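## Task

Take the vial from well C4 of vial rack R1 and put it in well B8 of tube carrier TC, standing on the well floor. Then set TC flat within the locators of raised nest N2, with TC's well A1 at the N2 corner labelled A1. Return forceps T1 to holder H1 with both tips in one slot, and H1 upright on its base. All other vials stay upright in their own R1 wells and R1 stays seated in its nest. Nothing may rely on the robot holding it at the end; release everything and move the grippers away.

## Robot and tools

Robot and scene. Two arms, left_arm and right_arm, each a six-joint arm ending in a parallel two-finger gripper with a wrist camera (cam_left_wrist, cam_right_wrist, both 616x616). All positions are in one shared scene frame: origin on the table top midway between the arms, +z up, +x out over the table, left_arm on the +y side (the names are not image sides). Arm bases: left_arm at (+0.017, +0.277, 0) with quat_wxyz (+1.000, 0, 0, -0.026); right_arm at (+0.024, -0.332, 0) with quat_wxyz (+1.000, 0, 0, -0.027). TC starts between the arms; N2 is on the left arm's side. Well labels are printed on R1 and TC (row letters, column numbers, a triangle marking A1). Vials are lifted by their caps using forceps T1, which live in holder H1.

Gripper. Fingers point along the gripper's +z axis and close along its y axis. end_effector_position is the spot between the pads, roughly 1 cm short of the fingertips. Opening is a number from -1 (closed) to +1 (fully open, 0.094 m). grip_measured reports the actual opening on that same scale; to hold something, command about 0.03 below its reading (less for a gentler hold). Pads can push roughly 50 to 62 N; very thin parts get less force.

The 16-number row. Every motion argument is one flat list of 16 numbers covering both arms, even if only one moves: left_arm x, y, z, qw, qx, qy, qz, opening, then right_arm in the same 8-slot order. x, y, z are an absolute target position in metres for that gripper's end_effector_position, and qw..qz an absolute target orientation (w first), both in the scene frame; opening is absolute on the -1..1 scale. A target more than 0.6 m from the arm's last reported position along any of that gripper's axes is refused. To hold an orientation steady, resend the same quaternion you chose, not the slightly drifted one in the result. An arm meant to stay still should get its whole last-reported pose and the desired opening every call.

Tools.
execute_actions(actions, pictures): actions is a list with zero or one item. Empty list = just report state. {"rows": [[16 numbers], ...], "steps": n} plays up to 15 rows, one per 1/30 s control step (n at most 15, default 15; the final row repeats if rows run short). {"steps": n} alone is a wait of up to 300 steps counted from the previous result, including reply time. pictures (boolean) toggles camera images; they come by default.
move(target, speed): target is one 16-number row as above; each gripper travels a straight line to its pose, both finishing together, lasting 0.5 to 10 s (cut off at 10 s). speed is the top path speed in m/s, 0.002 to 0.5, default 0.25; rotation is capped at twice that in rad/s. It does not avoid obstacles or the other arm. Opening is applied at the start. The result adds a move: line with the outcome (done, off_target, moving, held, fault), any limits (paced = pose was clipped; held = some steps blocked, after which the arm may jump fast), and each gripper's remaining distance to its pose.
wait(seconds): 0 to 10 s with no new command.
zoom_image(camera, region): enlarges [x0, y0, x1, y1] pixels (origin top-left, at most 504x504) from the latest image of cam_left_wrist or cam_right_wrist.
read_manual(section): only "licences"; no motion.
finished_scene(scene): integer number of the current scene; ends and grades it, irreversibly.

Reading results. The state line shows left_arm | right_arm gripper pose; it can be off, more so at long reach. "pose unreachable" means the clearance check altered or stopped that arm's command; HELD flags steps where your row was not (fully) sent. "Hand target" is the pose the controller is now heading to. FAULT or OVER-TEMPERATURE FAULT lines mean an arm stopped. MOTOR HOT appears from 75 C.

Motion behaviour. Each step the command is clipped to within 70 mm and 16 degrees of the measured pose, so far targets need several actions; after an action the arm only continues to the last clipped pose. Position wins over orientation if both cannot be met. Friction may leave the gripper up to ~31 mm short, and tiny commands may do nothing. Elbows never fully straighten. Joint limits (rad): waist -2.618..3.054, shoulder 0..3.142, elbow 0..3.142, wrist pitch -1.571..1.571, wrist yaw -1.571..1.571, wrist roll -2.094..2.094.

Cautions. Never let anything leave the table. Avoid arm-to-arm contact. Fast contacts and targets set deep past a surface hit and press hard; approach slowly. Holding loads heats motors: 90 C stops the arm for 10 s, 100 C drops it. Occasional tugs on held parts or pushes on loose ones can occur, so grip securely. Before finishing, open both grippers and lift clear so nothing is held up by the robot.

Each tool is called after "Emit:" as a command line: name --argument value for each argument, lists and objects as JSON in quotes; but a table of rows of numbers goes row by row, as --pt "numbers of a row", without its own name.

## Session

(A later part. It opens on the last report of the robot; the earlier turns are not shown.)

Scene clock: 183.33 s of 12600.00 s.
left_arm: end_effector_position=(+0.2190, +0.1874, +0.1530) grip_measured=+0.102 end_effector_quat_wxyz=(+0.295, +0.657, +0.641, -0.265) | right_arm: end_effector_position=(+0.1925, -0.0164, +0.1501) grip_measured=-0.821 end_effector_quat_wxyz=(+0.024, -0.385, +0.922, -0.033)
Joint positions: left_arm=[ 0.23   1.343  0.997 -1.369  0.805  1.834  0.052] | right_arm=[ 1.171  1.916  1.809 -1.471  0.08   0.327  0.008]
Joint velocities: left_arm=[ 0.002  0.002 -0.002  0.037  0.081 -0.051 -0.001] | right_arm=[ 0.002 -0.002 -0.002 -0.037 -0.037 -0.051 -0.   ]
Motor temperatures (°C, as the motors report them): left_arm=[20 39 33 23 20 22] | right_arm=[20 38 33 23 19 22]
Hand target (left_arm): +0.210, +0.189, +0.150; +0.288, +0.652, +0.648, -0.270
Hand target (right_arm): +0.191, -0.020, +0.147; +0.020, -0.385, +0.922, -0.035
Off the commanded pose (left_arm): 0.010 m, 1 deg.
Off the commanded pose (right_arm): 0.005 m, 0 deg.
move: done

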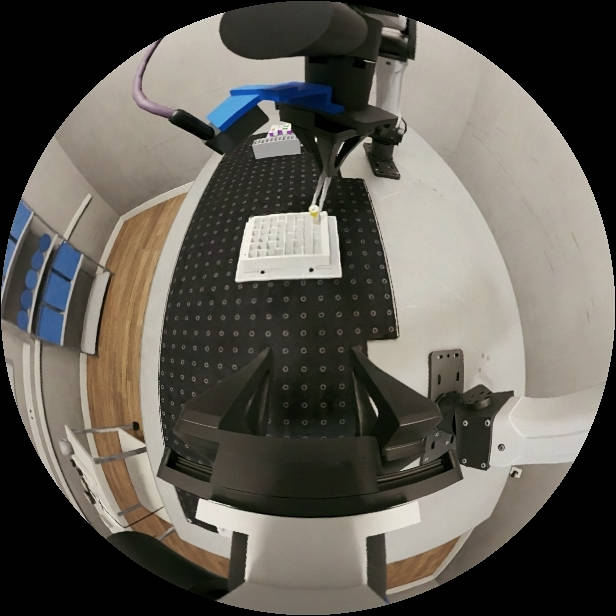

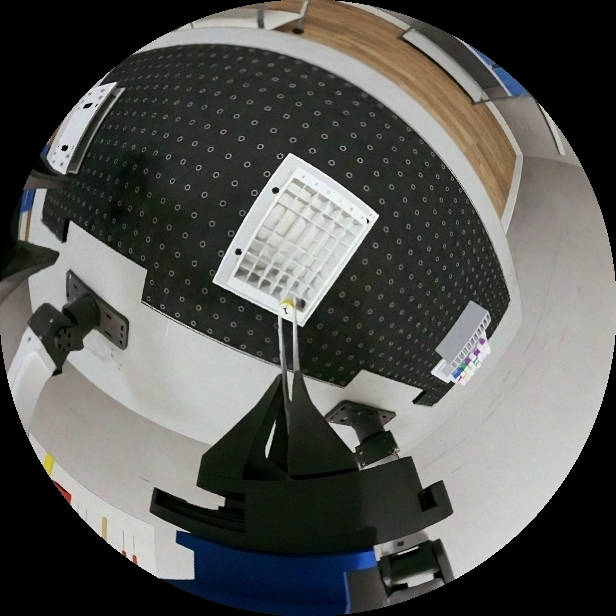

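Emit:
move --target '[0.21,0.19,0.15,0.288,0.652,0.648,-0.27,0.1,0.186,-0.024,0.146,0.006,-0.385,0.922,-0.036,-0.83]' --speed 0.004

Emit:
zoom_image --camera "cam_right_wrist" --region '[250,260,330,340]'

Emit:
zoom_image --camera "cam_left_wrist" --region '[275,175,355,255]'

Scene clock: 190.43 s of 12600.00 s.
left_arm: end_effector_position=(+0.2190, +0.1874, +0.1530) grip_measured=+0.102 end_effector_quat_wxyz=(+0.295, +0.657, +0.641, -0.265) | right_arm: end_effector_position=(+0.1923, -0.0163, +0.1501) grip_measured=-0.821 end_effector_quat_wxyz=(+0.023, -0.385, +0.922, -0.032)
Joint positions: left_arm=[ 0.23   1.343  0.997 -1.369  0.805  1.834  0.052] | right_arm=[ 1.171  1.916  1.809 -1.471  0.079  0.327  0.008]
Joint velocities: left_arm=[ 0.017 -0.002  0.002  0.051 -0.037  0.037 -0.   ] | right_arm=[-0.002 -0.012 -0.007 -0.095 -0.022  0.037 -0.001]
Motor temperatures (°C, as the motors report them): left_arm=[20 39 33 22 20 22] | right_arm=[20 39 33 23 19 22]
Hand target (left_arm): +0.210, +0.189, +0.150; +0.288, +0.652, +0.648, -0.270
Hand target (right_arm): +0.186, -0.024, +0.146; +0.006, -0.385, +0.922, -0.036
Off the commanded pose (left_arm): 0.010 m, 1 deg.
Off the commanded pose (right_arm): 0.011 m, 2 deg.
move: off_target (right_arm)

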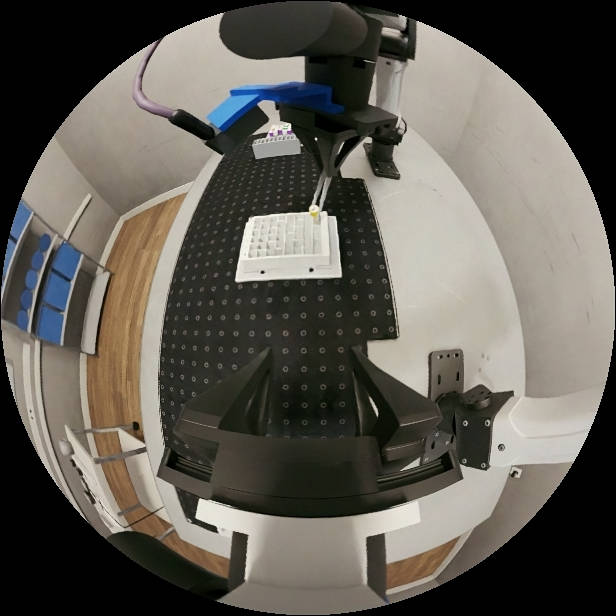

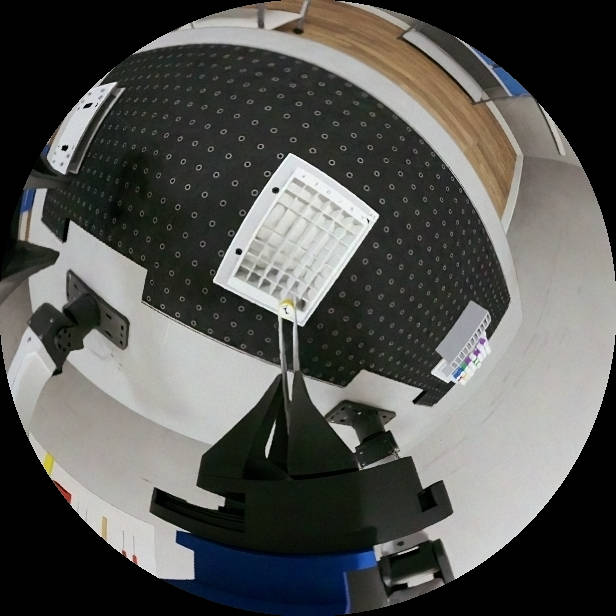

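Region (250, 260, 330, 340) of cam_right_wrist's 616x616 image, scaled by 6.300, with more detail than that image has.

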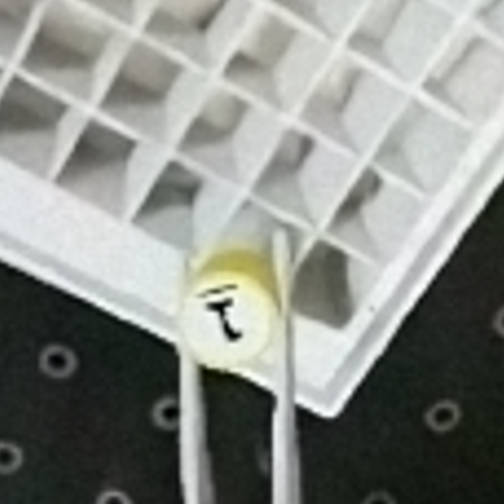

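Region (275, 175, 355, 255) of cam_left_wrist's 616x616 image, scaled by 6.300, with more detail than that image has.

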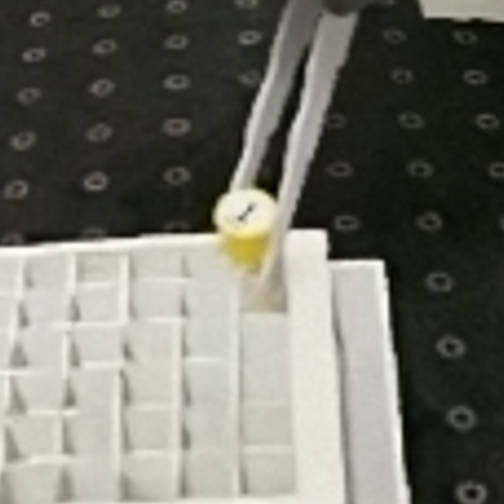

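Emit:
move --target '[0.21,0.19,0.15,0.288,0.652,0.648,-0.27,0.1,0.1865,-0.027,0.150,0.0,-0.385,0.922,-0.041,-0.83]' --speed 0.005

Emit:
zoom_image --camera "cam_right_wrist" --region '[250,260,330,340]'

Emit:
zoom_image --camera "cam_left_wrist" --region '[275,175,355,255]'

Scene clock: 198.50 s of 12600.00 s.
left_arm: end_effector_position=(+0.2190, +0.1874, +0.1530) grip_measured=+0.102 end_effector_quat_wxyz=(+0.295, +0.657, +0.641, -0.265) | right_arm: end_effector_position=(+0.1882, -0.0216, +0.1501) grip_measured=-0.824 end_effector_quat_wxyz=(+0.011, -0.385, +0.922, -0.038)
Joint positions: left_arm=[ 0.23   1.343  0.997 -1.369  0.805  1.834  0.052] | right_arm=[ 1.171  1.916  1.809 -1.498  0.071  0.327  0.008]
Joint velocities: left_arm=[-0.002 -0.007  0.002 -0.066  0.022 -0.022 -0.001] | right_arm=[-0.007 -0.017 -0.007  0.007  0.022 -0.007 -0.   ]
Motor temperatures (°C, as the motors report them): left_arm=[20 39 33 22 20 22] | right_arm=[20 39 33 23 19 22]
Hand target (left_arm): +0.210, +0.189, +0.150; +0.288, +0.652, +0.648, -0.270
Hand target (right_arm): +0.187, -0.027, +0.150; +0.000, -0.385, +0.922, -0.041
Off the commanded pose (left_arm): 0.010 m, 1 deg.
Off the commanded pose (right_arm): 0.006 m, 1 deg.
move: done

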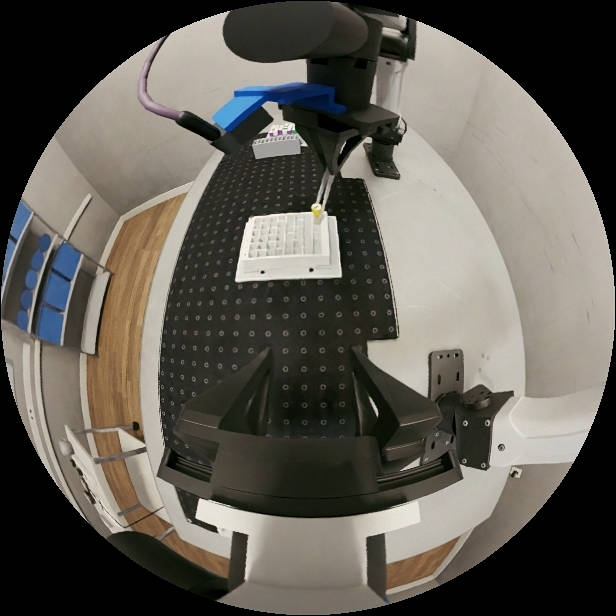

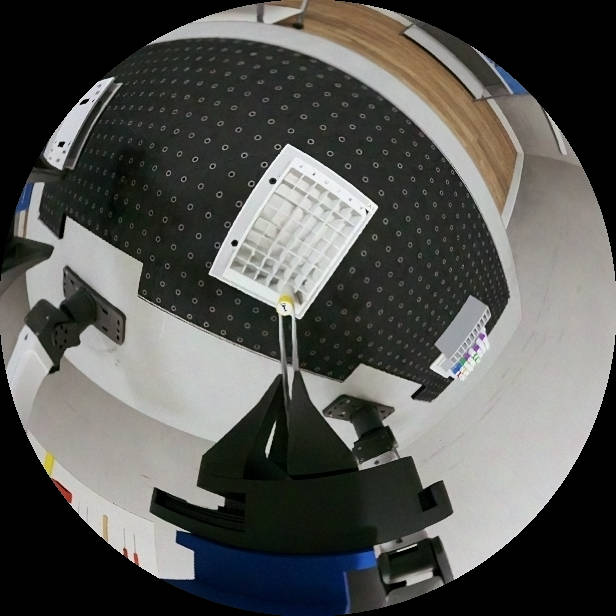

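Region (250, 260, 330, 340) of cam_right_wrist's 616x616 image, scaled by 6.300, with more detail than that image has.

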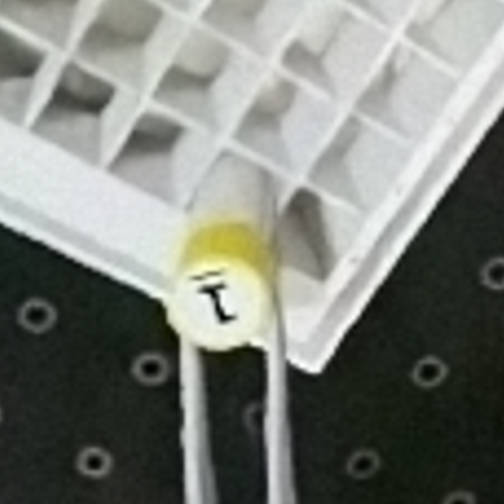

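Region (275, 175, 355, 255) of cam_left_wrist's 616x616 image, scaled by 6.300, with more detail than that image has.

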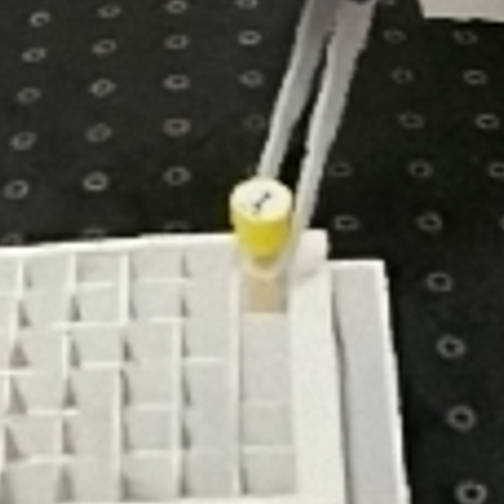

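Upright and in the well; forceps nearly slipped off. Release so it slides down.

Emit:
move --target '[0.21,0.19,0.15,0.288,0.652,0.648,-0.27,0.1,0.1865,-0.027,0.150,0.0,-0.385,0.922,-0.041,-0.77]' --speed 0.005

Emit:
zoom_image --camera "cam_left_wrist" --region '[275,175,355,255]'

Scene clock: 202.90 s of 12600.00 s.
left_arm: end_effector_position=(+0.2190, +0.1874, +0.1530) grip_measured=+0.102 end_effector_quat_wxyz=(+0.295, +0.657, +0.641, -0.265) | right_arm: end_effector_position=(+0.1866, -0.0232, +0.1501) grip_measured=-0.771 end_effector_quat_wxyz=(+0.006, -0.386, +0.922, -0.039)
Joint positions: left_arm=[ 0.23   1.343  0.997 -1.369  0.805  1.834  0.052] | right_arm=[ 1.171  1.916  1.809 -1.507  0.067  0.327  0.011]
Joint velocities: left_arm=[-0.012  0.017 -0.002 -0.007 -0.037  0.022 -0.   ] | right_arm=[ 0.002  0.007 -0.012 -0.022  0.051  0.022  0.001]
Motor temperatures (°C, as the motors report them): left_arm=[20 39 33 22 20 22] | right_arm=[20 39 33 23 19 22]
Hand target (left_arm): +0.210, +0.189, +0.150; +0.288, +0.652, +0.648, -0.270
Hand target (right_arm): +0.187, -0.027, +0.150; +0.000, -0.385, +0.922, -0.041
Off the commanded pose (left_arm): 0.010 m, 1 deg.
Off the commanded pose (right_arm): 0.004 m, 1 deg.
move: done

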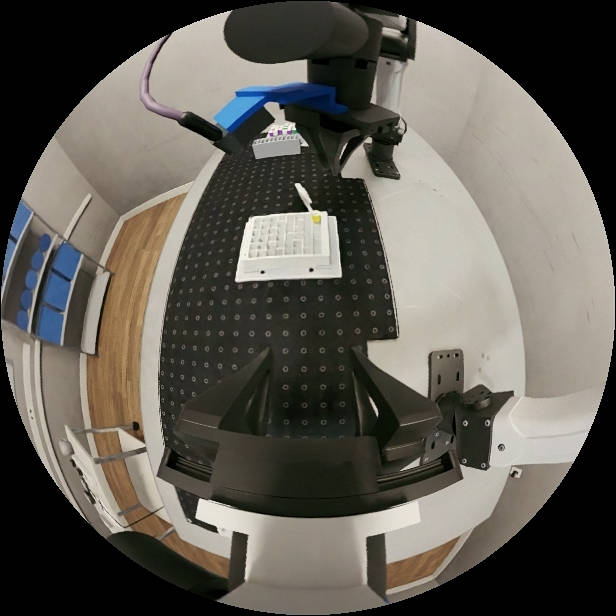

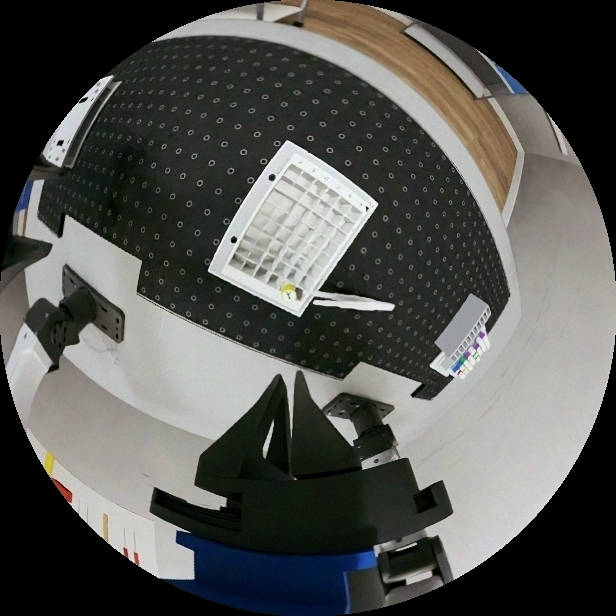

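Region (275, 175, 355, 255) of cam_left_wrist's 616x616 image, scaled by 6.300, with more detail than that image has.

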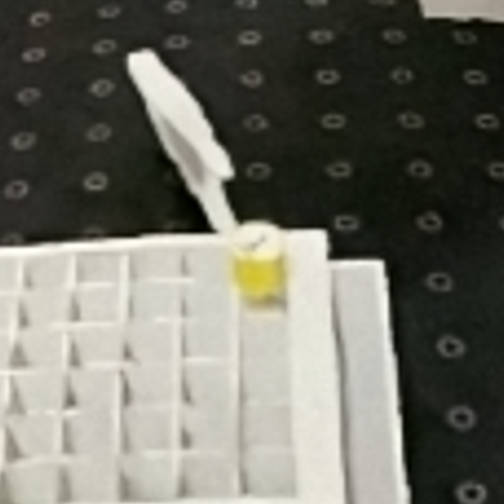

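Emit:
move --target '[0.21,0.19,0.15,0.288,0.652,0.648,-0.27,0.1,0.15,-0.30,0.2,0.3,0,0.95,0,0]' --speed 0.2

Emit:
move --target '[0.24,-0.09,0.13,0,0.5,0.866,0,0,0.15,-0.30,0.2,0.3,0,0.95,0,0]' --speed 0.15

Scene clock: 211.30 s of 12600.00 s.
left_arm: end_effector_position=(+0.2190, +0.1874, +0.1530) grip_measured=+0.102 end_effector_quat_wxyz=(+0.295, +0.657, +0.641, -0.265) | right_arm: end_effector_position=(+0.1563, -0.2995, +0.2084) grip_measured=-0.001 end_effector_quat_wxyz=(+0.305, +0.000, +0.952, +0.004)
Joint positions: left_arm=[ 0.23   1.343  0.997 -1.369  0.805  1.834  0.052] | right_arm=[ 0.81   0.622  1.002 -1.467  0.405  0.656  0.047]
Joint velocities: left_arm=[-0.002 -0.022  0.002  0.022 -0.007  0.037 -0.   ] | right_arm=[-0.027  0.002 -0.007 -0.007  0.037  0.007 -0.001]
Motor temperatures (°C, as the motors report them): left_arm=[20 39 33 22 20 22] | right_arm=[20 39 33 23 19 22]
Hand target (left_arm): +0.210, +0.189, +0.150; +0.288, +0.652, +0.648, -0.270
Hand target (right_arm): +0.155, -0.301, +0.203; +0.304, -0.004, +0.953, +0.003
Off the commanded pose (left_arm): 0.010 m, 1 deg.
Off the commanded pose (right_arm): 0.011 m, 1 deg.
After step 90, 2.33 s passed at rest.
move: off_target (right_arm)

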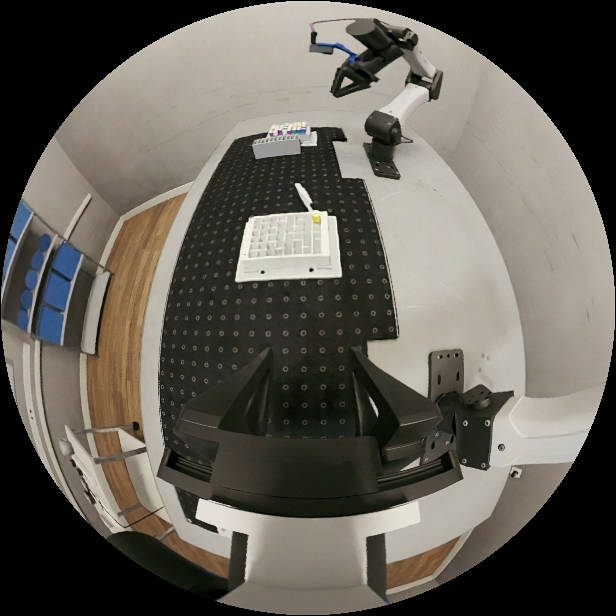

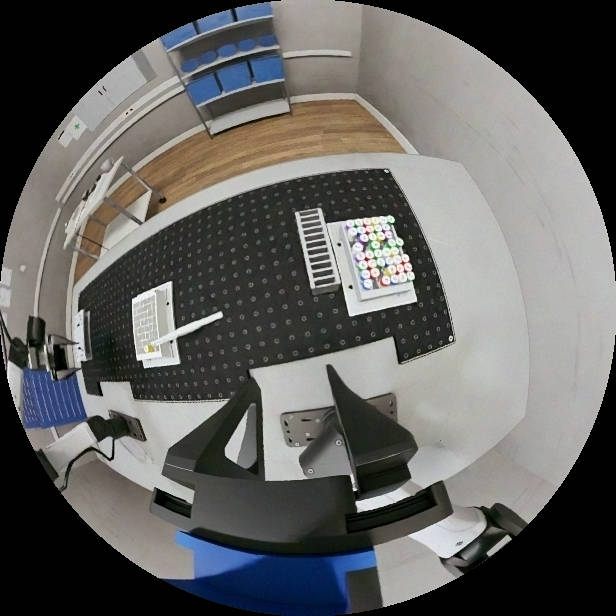

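Scene clock: 215.30 s of 12600.00 s.
left_arm: end_effector_position=(+0.2506, -0.0876, +0.1395) grip_measured=+0.003 end_effector_quat_wxyz=(+0.020, +0.498, +0.867, -0.010) | right_arm: end_effector_position=(+0.1514, -0.2969, +0.2070) grip_measured=-0.001 end_effector_quat_wxyz=(+0.303, +0.000, +0.953, +0.008)
Joint positions: left_arm=[-0.948  2.208  2.206 -1.523 -0.001  0.042  0.047] | right_arm=[ 0.9    0.622  1.002 -1.5    0.436  0.745  0.047]
Joint velocities: left_arm=[ 0.002 -0.007  0.002 -0.022 -0.066 -0.037 -0.   ] | right_arm=[-0.007 -0.007 -0.012 -0.051 -0.022  0.066  0.   ]
Motor temperatures (°C, as the motors report them): left_arm=[20 40 34 22 20 22] | right_arm=[20 37 33 23 19 22]
Hand target (left_arm): +0.248, -0.088, +0.136; +0.012, +0.498, +0.867, -0.002
Hand target (right_arm): +0.150, -0.300, +0.200; +0.300, +0.000, +0.954, +0.000
Off the commanded pose (left_arm): 0.014 m, 3 deg.
Off the commanded pose (right_arm): 0.008 m, 1 deg.
move: off_target (left_arm)

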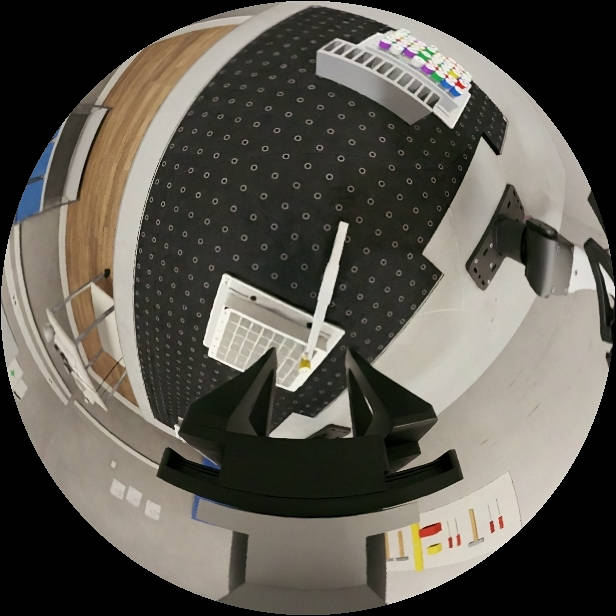

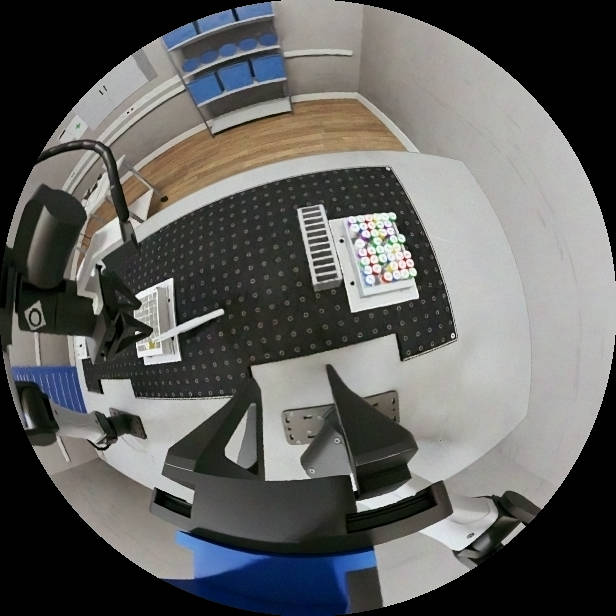

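Emit:
move --target '[0.248,-0.13,0.055,0,0.609,0.793,0,0,0.15,-0.30,0.2,0.3,0,0.95,0,0]' --speed 0.06

Emit:
zoom_image --camera "cam_right_wrist" --region '[110,240,260,390]'

Scene clock: 219.97 s of 12600.00 s.
left_arm: end_effector_position=(+0.2501, -0.1220, +0.0609) grip_measured=+0.003 end_effector_quat_wxyz=(-0.005, +0.602, +0.799, +0.003) | right_arm: end_effector_position=(+0.1514, -0.2970, +0.2069) grip_measured=-0.001 end_effector_quat_wxyz=(+0.303, +0.000, +0.953, +0.008)
Joint positions: left_arm=[-0.989  2.393  2.206 -1.395 -0.001  0.249  0.047] | right_arm=[ 0.9    0.622  1.002 -1.5    0.437  0.745  0.047]
Joint velocities: left_arm=[-0.012  0.002  0.007 -0.022 -0.051  0.022 -0.001] | right_arm=[ 0.002  0.007  0.037  0.007 -0.007 -0.007  0.   ]
Motor temperatures (°C, as the motors report them): left_arm=[20 42 34 22 20 22] | right_arm=[20 36 32 23 19 22]
Hand target (left_arm): +0.249, -0.130, +0.056; +0.000, +0.609, +0.793, -0.000
Hand target (right_arm): +0.150, -0.300, +0.200; +0.301, -0.000, +0.954, -0.000
Off the commanded pose (left_arm): 0.010 m, 1 deg.
Off the commanded pose (right_arm): 0.008 m, 1 deg.
move: done

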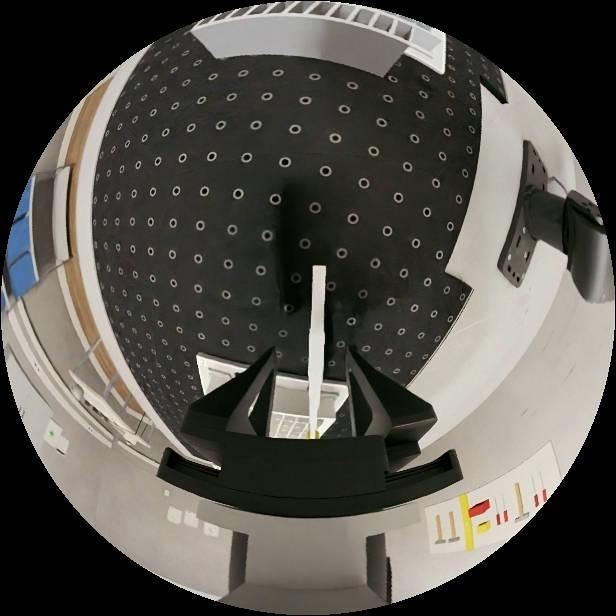

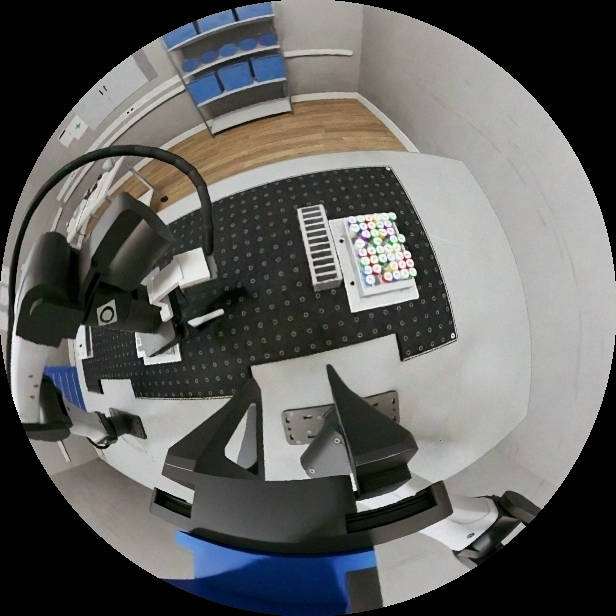

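Region (110, 240, 260, 390) of cam_right_wrist's 616x616 image, scaled by 3.360, with more detail than that image has.

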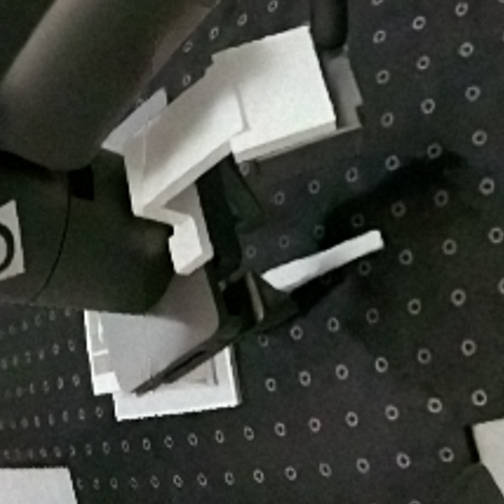

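Emit:
move --target '[0.25,-0.148,0.012,0,0.609,0.793,0,-0.3,0.15,-0.30,0.2,0.3,0,0.95,0,0]' --speed 0.03

Scene clock: 223.37 s of 12600.00 s.
left_arm: end_effector_position=(+0.2524, -0.1374, +0.0292) grip_measured=-0.298 end_effector_quat_wxyz=(-0.001, +0.606, +0.796, +0.001) | right_arm: end_effector_position=(+0.1514, -0.2970, +0.2069) grip_measured=-0.001 end_effector_quat_wxyz=(+0.303, +0.000, +0.953, +0.008)
Joint positions: left_arm=[-1.001  2.463  2.206 -1.317 -0.002  0.248  0.033] | right_arm=[ 0.9    0.622  1.002 -1.5    0.437  0.745  0.047]
Joint velocities: left_arm=[-0.007 -0.012  0.007 -0.037  0.022 -0.066  0.   ] | right_arm=[-0.002 -0.002 -0.017  0.022  0.022  0.007  0.001]
Motor temperatures (°C, as the motors report them): left_arm=[20 45 34 22 20 22] | right_arm=[20 35 32 24 19 22]
Hand target (left_arm): +0.250, -0.147, +0.013; +0.000, +0.609, +0.793, -0.000
Hand target (right_arm): +0.150, -0.300, +0.200; +0.301, +0.000, +0.954, +0.000
Off the commanded pose (left_arm): 0.020 m, 0 deg.
Off the commanded pose (right_arm): 0.008 m, 1 deg.
move: off_target (left_arm)

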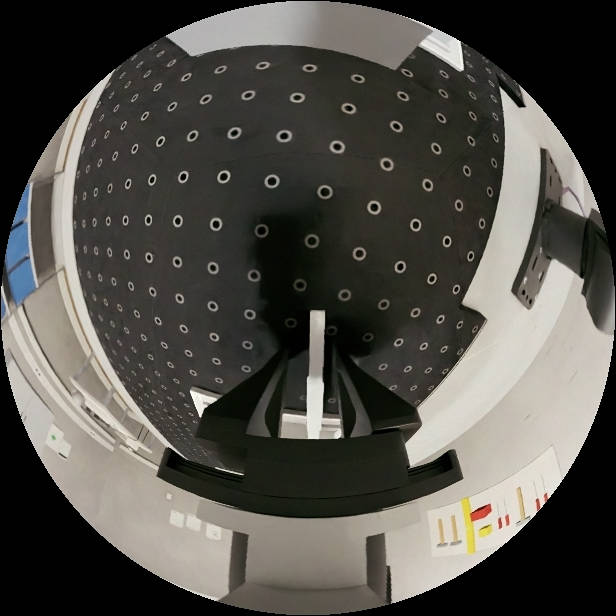

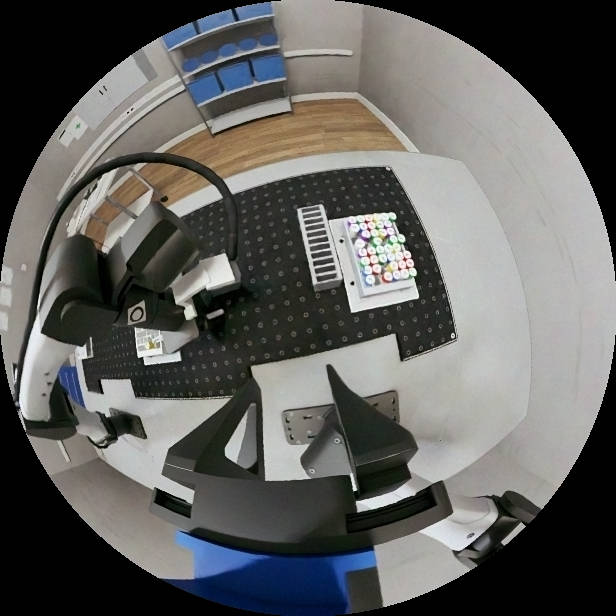

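Emit:
move --target '[0.248,-0.146,0.002,0,0.609,0.793,0,-0.5,0.15,-0.30,0.2,0.3,0,0.95,0,0]' --speed 0.01

Emit:
move --target '[0.248,-0.146,0.002,0,0.609,0.793,0,-0.83,0.15,-0.30,0.2,0.3,0,0.95,0,0]' --speed 0.01

Scene clock: 228.60 s of 12600.00 s.
left_arm: end_effector_position=(+0.2576, -0.1452, +0.0287) grip_measured=-0.498 end_effector_quat_wxyz=(+0.018, +0.605, +0.796, -0.004) | right_arm: end_effector_position=(+0.1514, -0.2970, +0.2069) grip_measured=-0.001 end_effector_quat_wxyz=(+0.303, +0.000, +0.953, +0.008)
Joint positions: left_arm=[-1.001  2.463  2.203 -1.276 -0.006  0.246  0.024] | right_arm=[ 0.9    0.622  1.002 -1.5    0.437  0.745  0.047]
Joint velocities: left_arm=[-0.007  0.007 -0.007 -0.11   0.066 -0.037 -0.001] | right_arm=[-0.017 -0.012 -0.007 -0.037  0.007  0.022  0.001]
Motor temperatures (°C, as the motors report them): left_arm=[20 48 35 22 20 22] | right_arm=[20 34 32 24 19 22]
Hand target (left_arm): +0.248, -0.145, +0.003; -0.000, +0.609, +0.793, +0.000
Hand target (right_arm): +0.150, -0.300, +0.200; +0.301, +0.000, +0.954, +0.000
Off the commanded pose (left_arm): 0.028 m, 2 deg.
Off the commanded pose (right_arm): 0.008 m, 1 deg.
move: off_target (left_arm)

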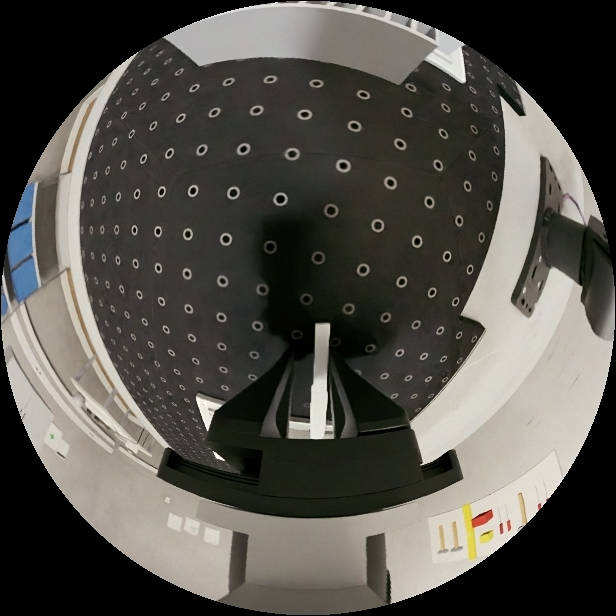

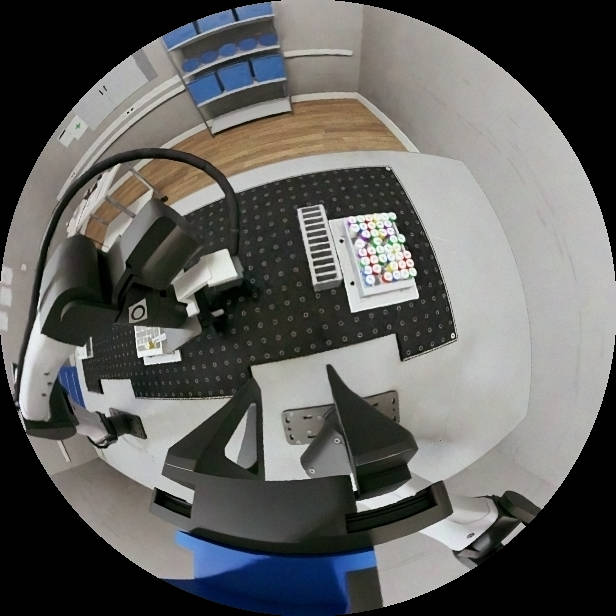

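Scene clock: 231.67 s of 12600.00 s.
left_arm: end_effector_position=(+0.2582, -0.1452, +0.0292) grip_measured=-0.826 end_effector_quat_wxyz=(+0.019, +0.605, +0.796, -0.003) | right_arm: end_effector_position=(+0.1514, -0.2970, +0.2069) grip_measured=-0.001 end_effector_quat_wxyz=(+0.303, +0.000, +0.953, +0.008)
Joint positions: left_arm=[-1.001  2.462  2.203 -1.275 -0.009  0.246  0.008] | right_arm=[ 0.9    0.622  1.002 -1.5    0.437  0.745  0.047]
Joint velocities: left_arm=[-0.032  0.017 -0.012 -0.022 -0.037 -0.051 -0.001] | right_arm=[-0.007 -0.002  0.017 -0.095  0.007  0.037 -0.   ]
Motor temperatures (°C, as the motors report them): left_arm=[20 50 34 22 20 22] | right_arm=[20 34 32 24 19 22]
Hand target (left_arm): +0.248, -0.145, +0.003; -0.001, +0.609, +0.793, +0.000
Hand target (right_arm): +0.150, -0.300, +0.200; +0.301, +0.000, +0.954, +0.000
Off the commanded pose (left_arm): 0.029 m, 2 deg.
Off the commanded pose (right_arm): 0.008 m, 1 deg.
move: off_target (left_arm)

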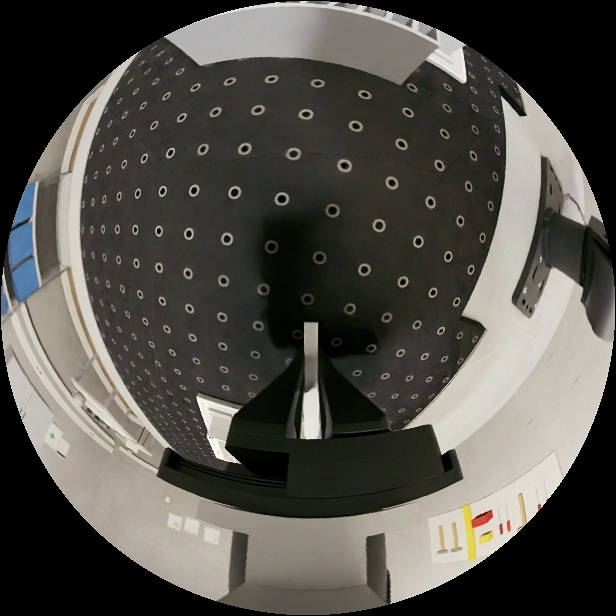

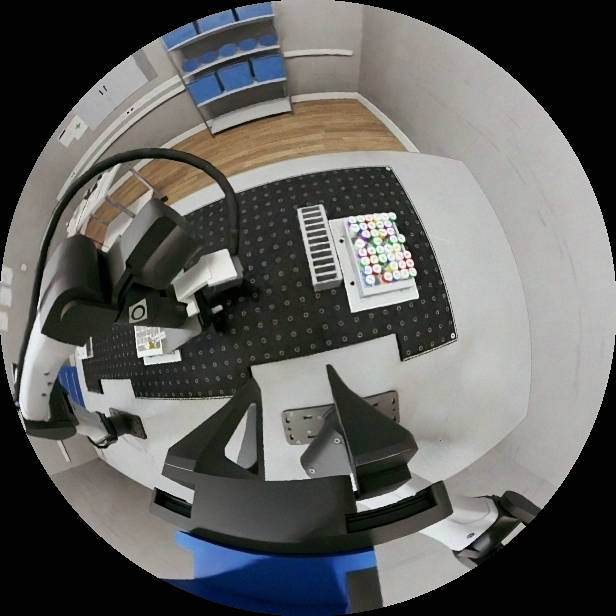

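Emit:
move --target '[0.258,-0.145,0.03,0.01,0.609,0.793,0,-0.87,0.15,-0.30,0.2,0.3,0,0.95,0,0]' --speed 0.02

Emit:
move --target '[0.25,-0.14,0.15,0.05,0.609,0.793,-0.05,-0.87,0.15,-0.30,0.2,0.3,0,0.95,0,0]' --speed 0.05

Scene clock: 234.53 s of 12600.00 s.
left_arm: end_effector_position=(+0.2594, -0.1472, +0.0356) grip_measured=-0.858 end_effector_quat_wxyz=(+0.023, +0.606, +0.795, -0.005) | right_arm: end_effector_position=(+0.1514, -0.2970, +0.2069) grip_measured=-0.001 end_effector_quat_wxyz=(+0.303, +0.000, +0.953, +0.008)
Joint positions: left_arm=[-1.001  2.462  2.228 -1.291 -0.01   0.249  0.007] | right_arm=[ 0.9    0.622  1.002 -1.5    0.437  0.745  0.047]
Joint velocities: left_arm=[-0.007 -0.007  0.002 -0.081  0.037  0.007 -0.   ] | right_arm=[-0.022  0.007 -0.012 -0.022  0.066 -0.139  0.   ]
Motor temperatures (°C, as the motors report them): left_arm=[20 51 34 22 20 22] | right_arm=[20 33 32 24 19 22]
Hand target (left_arm): +0.258, -0.145, +0.030; +0.011, +0.609, +0.793, -0.000
Hand target (right_arm): +0.150, -0.300, +0.200; +0.301, +0.000, +0.954, +0.000
Off the commanded pose (left_arm): 0.006 m, 2 deg.
Off the commanded pose (right_arm): 0.008 m, 1 deg.
move: done

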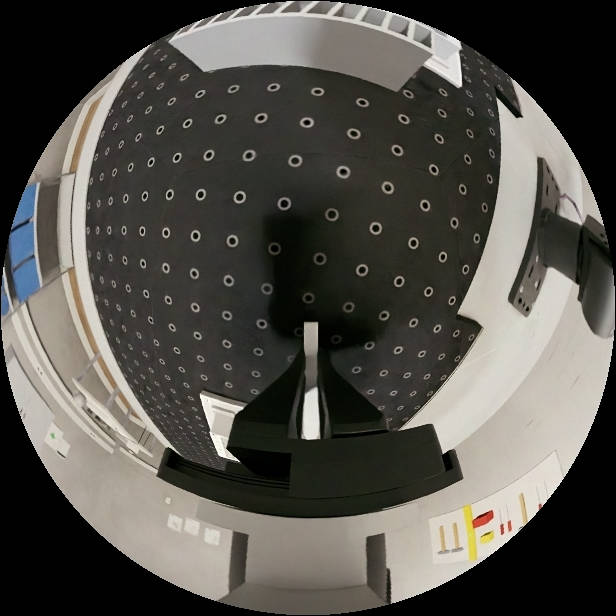

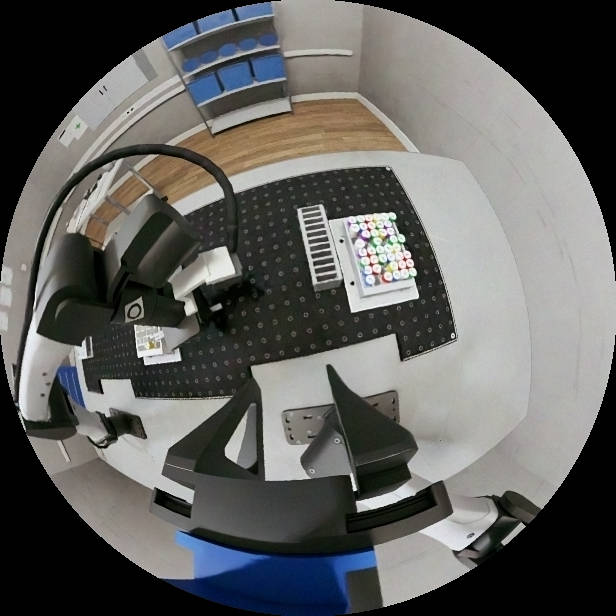

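Scene clock: 237.17 s of 12600.00 s.
left_arm: end_effector_position=(+0.2463, -0.1445, +0.1376) grip_measured=-0.858 end_effector_quat_wxyz=(+0.051, +0.609, +0.790, -0.048) | right_arm: end_effector_position=(+0.1514, -0.2970, +0.2069) grip_measured=-0.001 end_effector_quat_wxyz=(+0.303, +0.000, +0.953, +0.008)
Joint positions: left_arm=[-1.001  2.375  2.477 -1.54   0.049  0.256  0.007] | right_arm=[ 0.9    0.622  1.002 -1.5    0.437  0.745  0.047]
Joint velocities: left_arm=[-0.022  0.007  0.007  0.007 -0.022 -0.066 -0.   ] | right_arm=[ 0.002 -0.002  0.017  0.066 -0.051  0.007 -0.   ]
Motor temperatures (°C, as the motors report them): left_arm=[20 54 35 22 20 22] | right_arm=[20 33 32 24 19 22]
Hand target (left_arm): +0.249, -0.140, +0.149; +0.056, +0.607, +0.791, -0.053
Hand target (right_arm): +0.150, -0.300, +0.200; +0.301, +0.000, +0.954, +0.000
Off the commanded pose (left_arm): 0.014 m, 0 deg.
Off the commanded pose (right_arm): 0.008 m, 1 deg.
joint sent to its limit (left arm) — the command would take joint 4 (wrist pitch) past its lower limit, so that joint was sent only as far as its limit.
move: off_target (left_arm)

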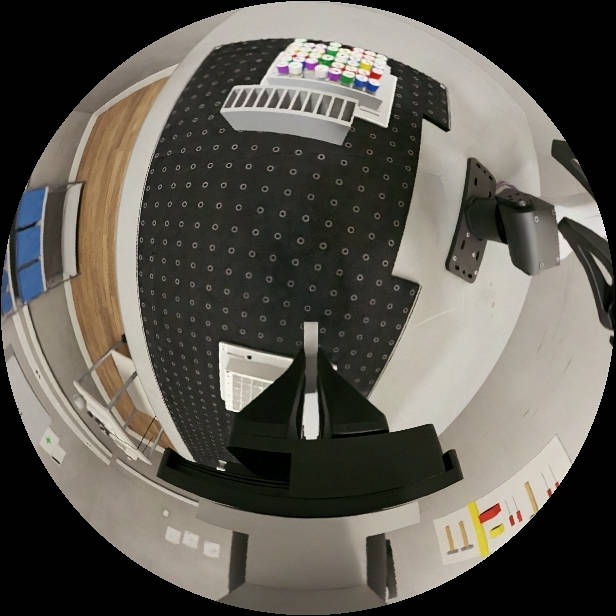

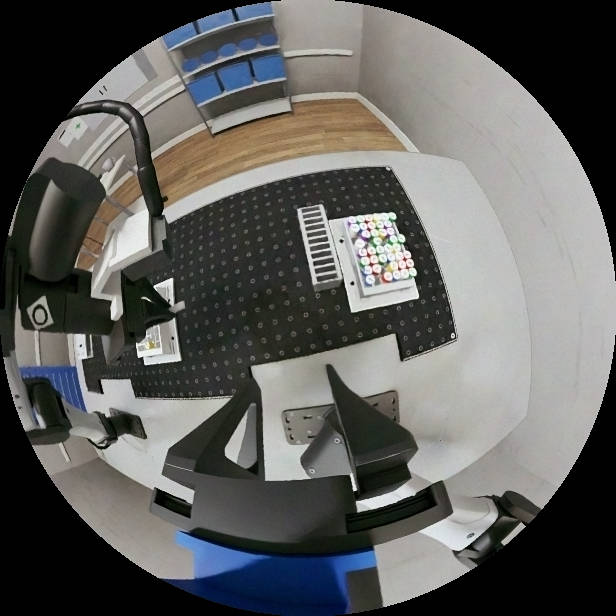

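Emit:
move --target '[0.30,-0.25,0.24,0.565,0.426,0.426,-0.565,-0.87,0.14,-0.36,0.15,0.55,0,0.835,0,-0.5]' --speed 0.12

Scene clock: 247.67 s of 12600.00 s.
left_arm: end_effector_position=(+0.2946, -0.2472, +0.2399) grip_measured=-0.858 end_effector_quat_wxyz=(+0.557, +0.421, +0.435, -0.568) | right_arm: end_effector_position=(+0.1403, -0.3602, +0.1575) grip_measured=-0.499 end_effector_quat_wxyz=(+0.453, -0.002, +0.892, -0.001)
Joint positions: left_arm=[-0.861  2.232  1.344  1.223  0.622 -0.227  0.007] | right_arm=[ 0.962  0.028  0.669 -1.513  0.691  0.644  0.024]
Joint velocities: left_arm=[-0.007 -0.012 -0.022 -0.022  0.007 -0.037  0.   ] | right_arm=[ 0.012 -0.002 -0.007 -0.051 -0.007  0.037 -0.   ]
Motor temperatures (°C, as the motors report them): left_arm=[20 58 35 25 20 22] | right_arm=[20 31 32 25 19 22]
Hand target (left_arm): +0.300, -0.249, +0.241; +0.564, +0.415, +0.430, -0.569
Hand target (right_arm): +0.141, -0.361, +0.151; +0.453, +0.000, +0.892, -0.004
Off the commanded pose (left_arm): 0.006 m, 2 deg.
Off the commanded pose (right_arm): 0.008 m, 13 deg.
joint sent to its limit (right arm) — the command would take joint 2 (shoulder) past its lower limit, so that joint was sent only as far as its limit.
move: off_target (right_arm)

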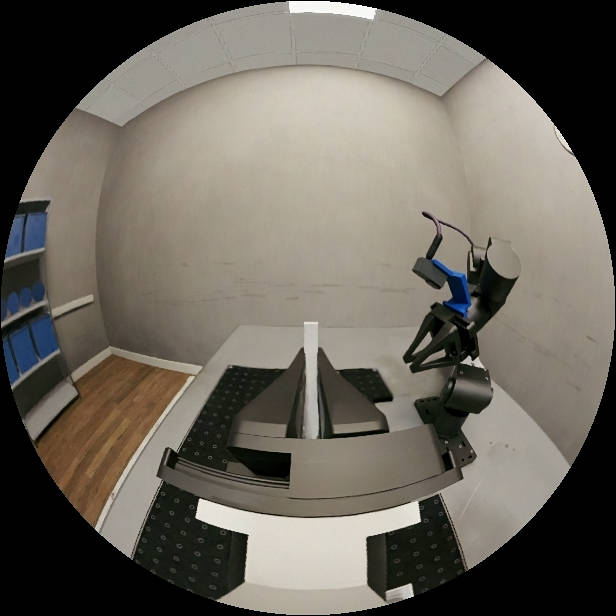

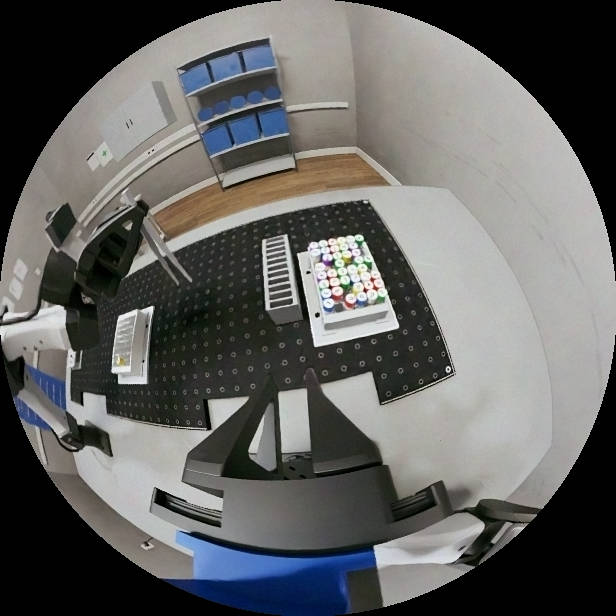

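Emit:
move --target '[0.30,-0.36,0.215,0.565,0.426,0.426,-0.565,-0.87,0.14,-0.36,0.155,0.453,0,0.892,0,-0.5]' --speed 0.06

Emit:
zoom_image --camera "cam_right_wrist" --region '[170,130,370,330]'

Scene clock: 251.37 s of 12600.00 s.
left_arm: end_effector_position=(+0.3044, -0.3532, +0.2244) grip_measured=-0.858 end_effector_quat_wxyz=(+0.569, +0.422, +0.420, -0.567) | right_arm: end_effector_position=(+0.1402, -0.3602, +0.1573) grip_measured=-0.499 end_effector_quat_wxyz=(+0.452, -0.001, +0.892, -0.001)
Joint positions: left_arm=[-0.964  2.601  1.954  0.99   0.527 -0.173  0.007] | right_arm=[ 0.962  0.028  0.669 -1.515  0.691  0.647  0.024]
Joint velocities: left_arm=[ 0.002 -0.007  0.007  0.007 -0.037 -0.022  0.   ] | right_arm=[ 0.007  0.002 -0.012  0.037 -0.022 -0.051  0.   ]
Motor temperatures (°C, as the motors report them): left_arm=[20 58 36 25 20 22] | right_arm=[20 31 32 25 19 22]
Hand target (left_arm): +0.302, -0.360, +0.216; +0.565, +0.426, +0.426, -0.565
Hand target (right_arm): +0.140, -0.360, +0.155; +0.453, +0.000, +0.892, +0.000
Off the commanded pose (left_arm): 0.012 m, 1 deg.
Off the commanded pose (right_arm): 0.002 m, 0 deg.
move: off_target (left_arm)

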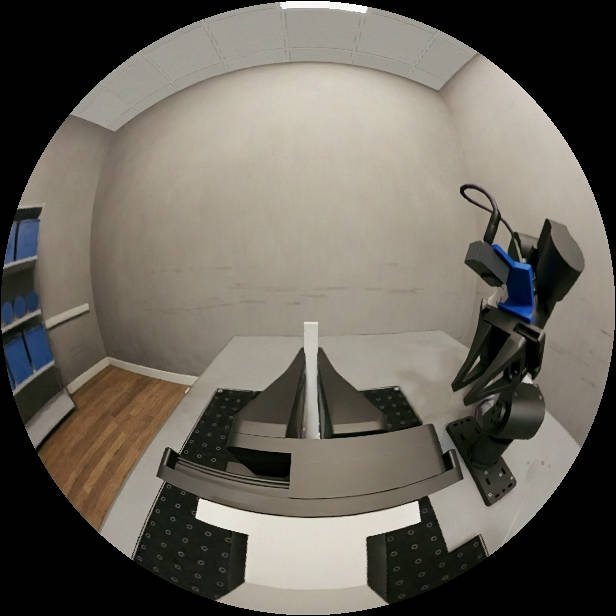

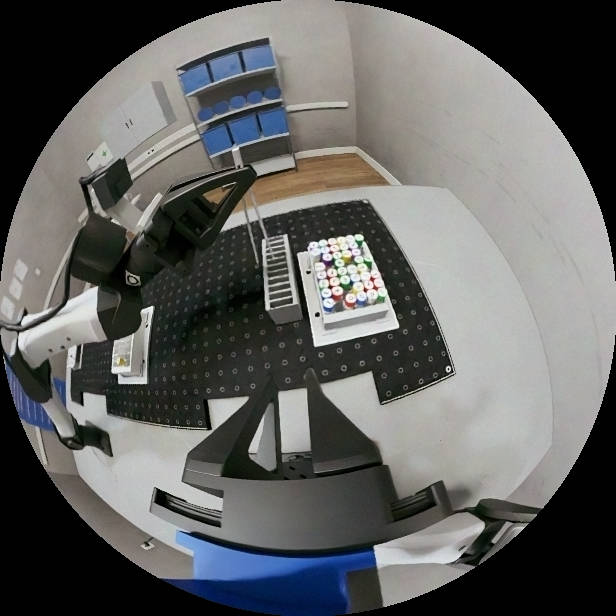

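Region (170, 130, 370, 330) of cam_right_wrist's 616x616 image, scaled by 2.520, with more detail than that image has.

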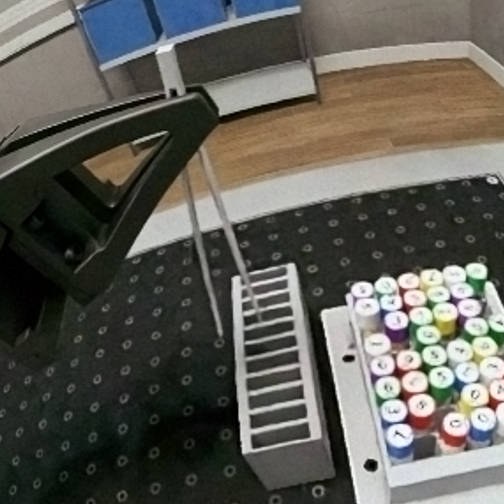

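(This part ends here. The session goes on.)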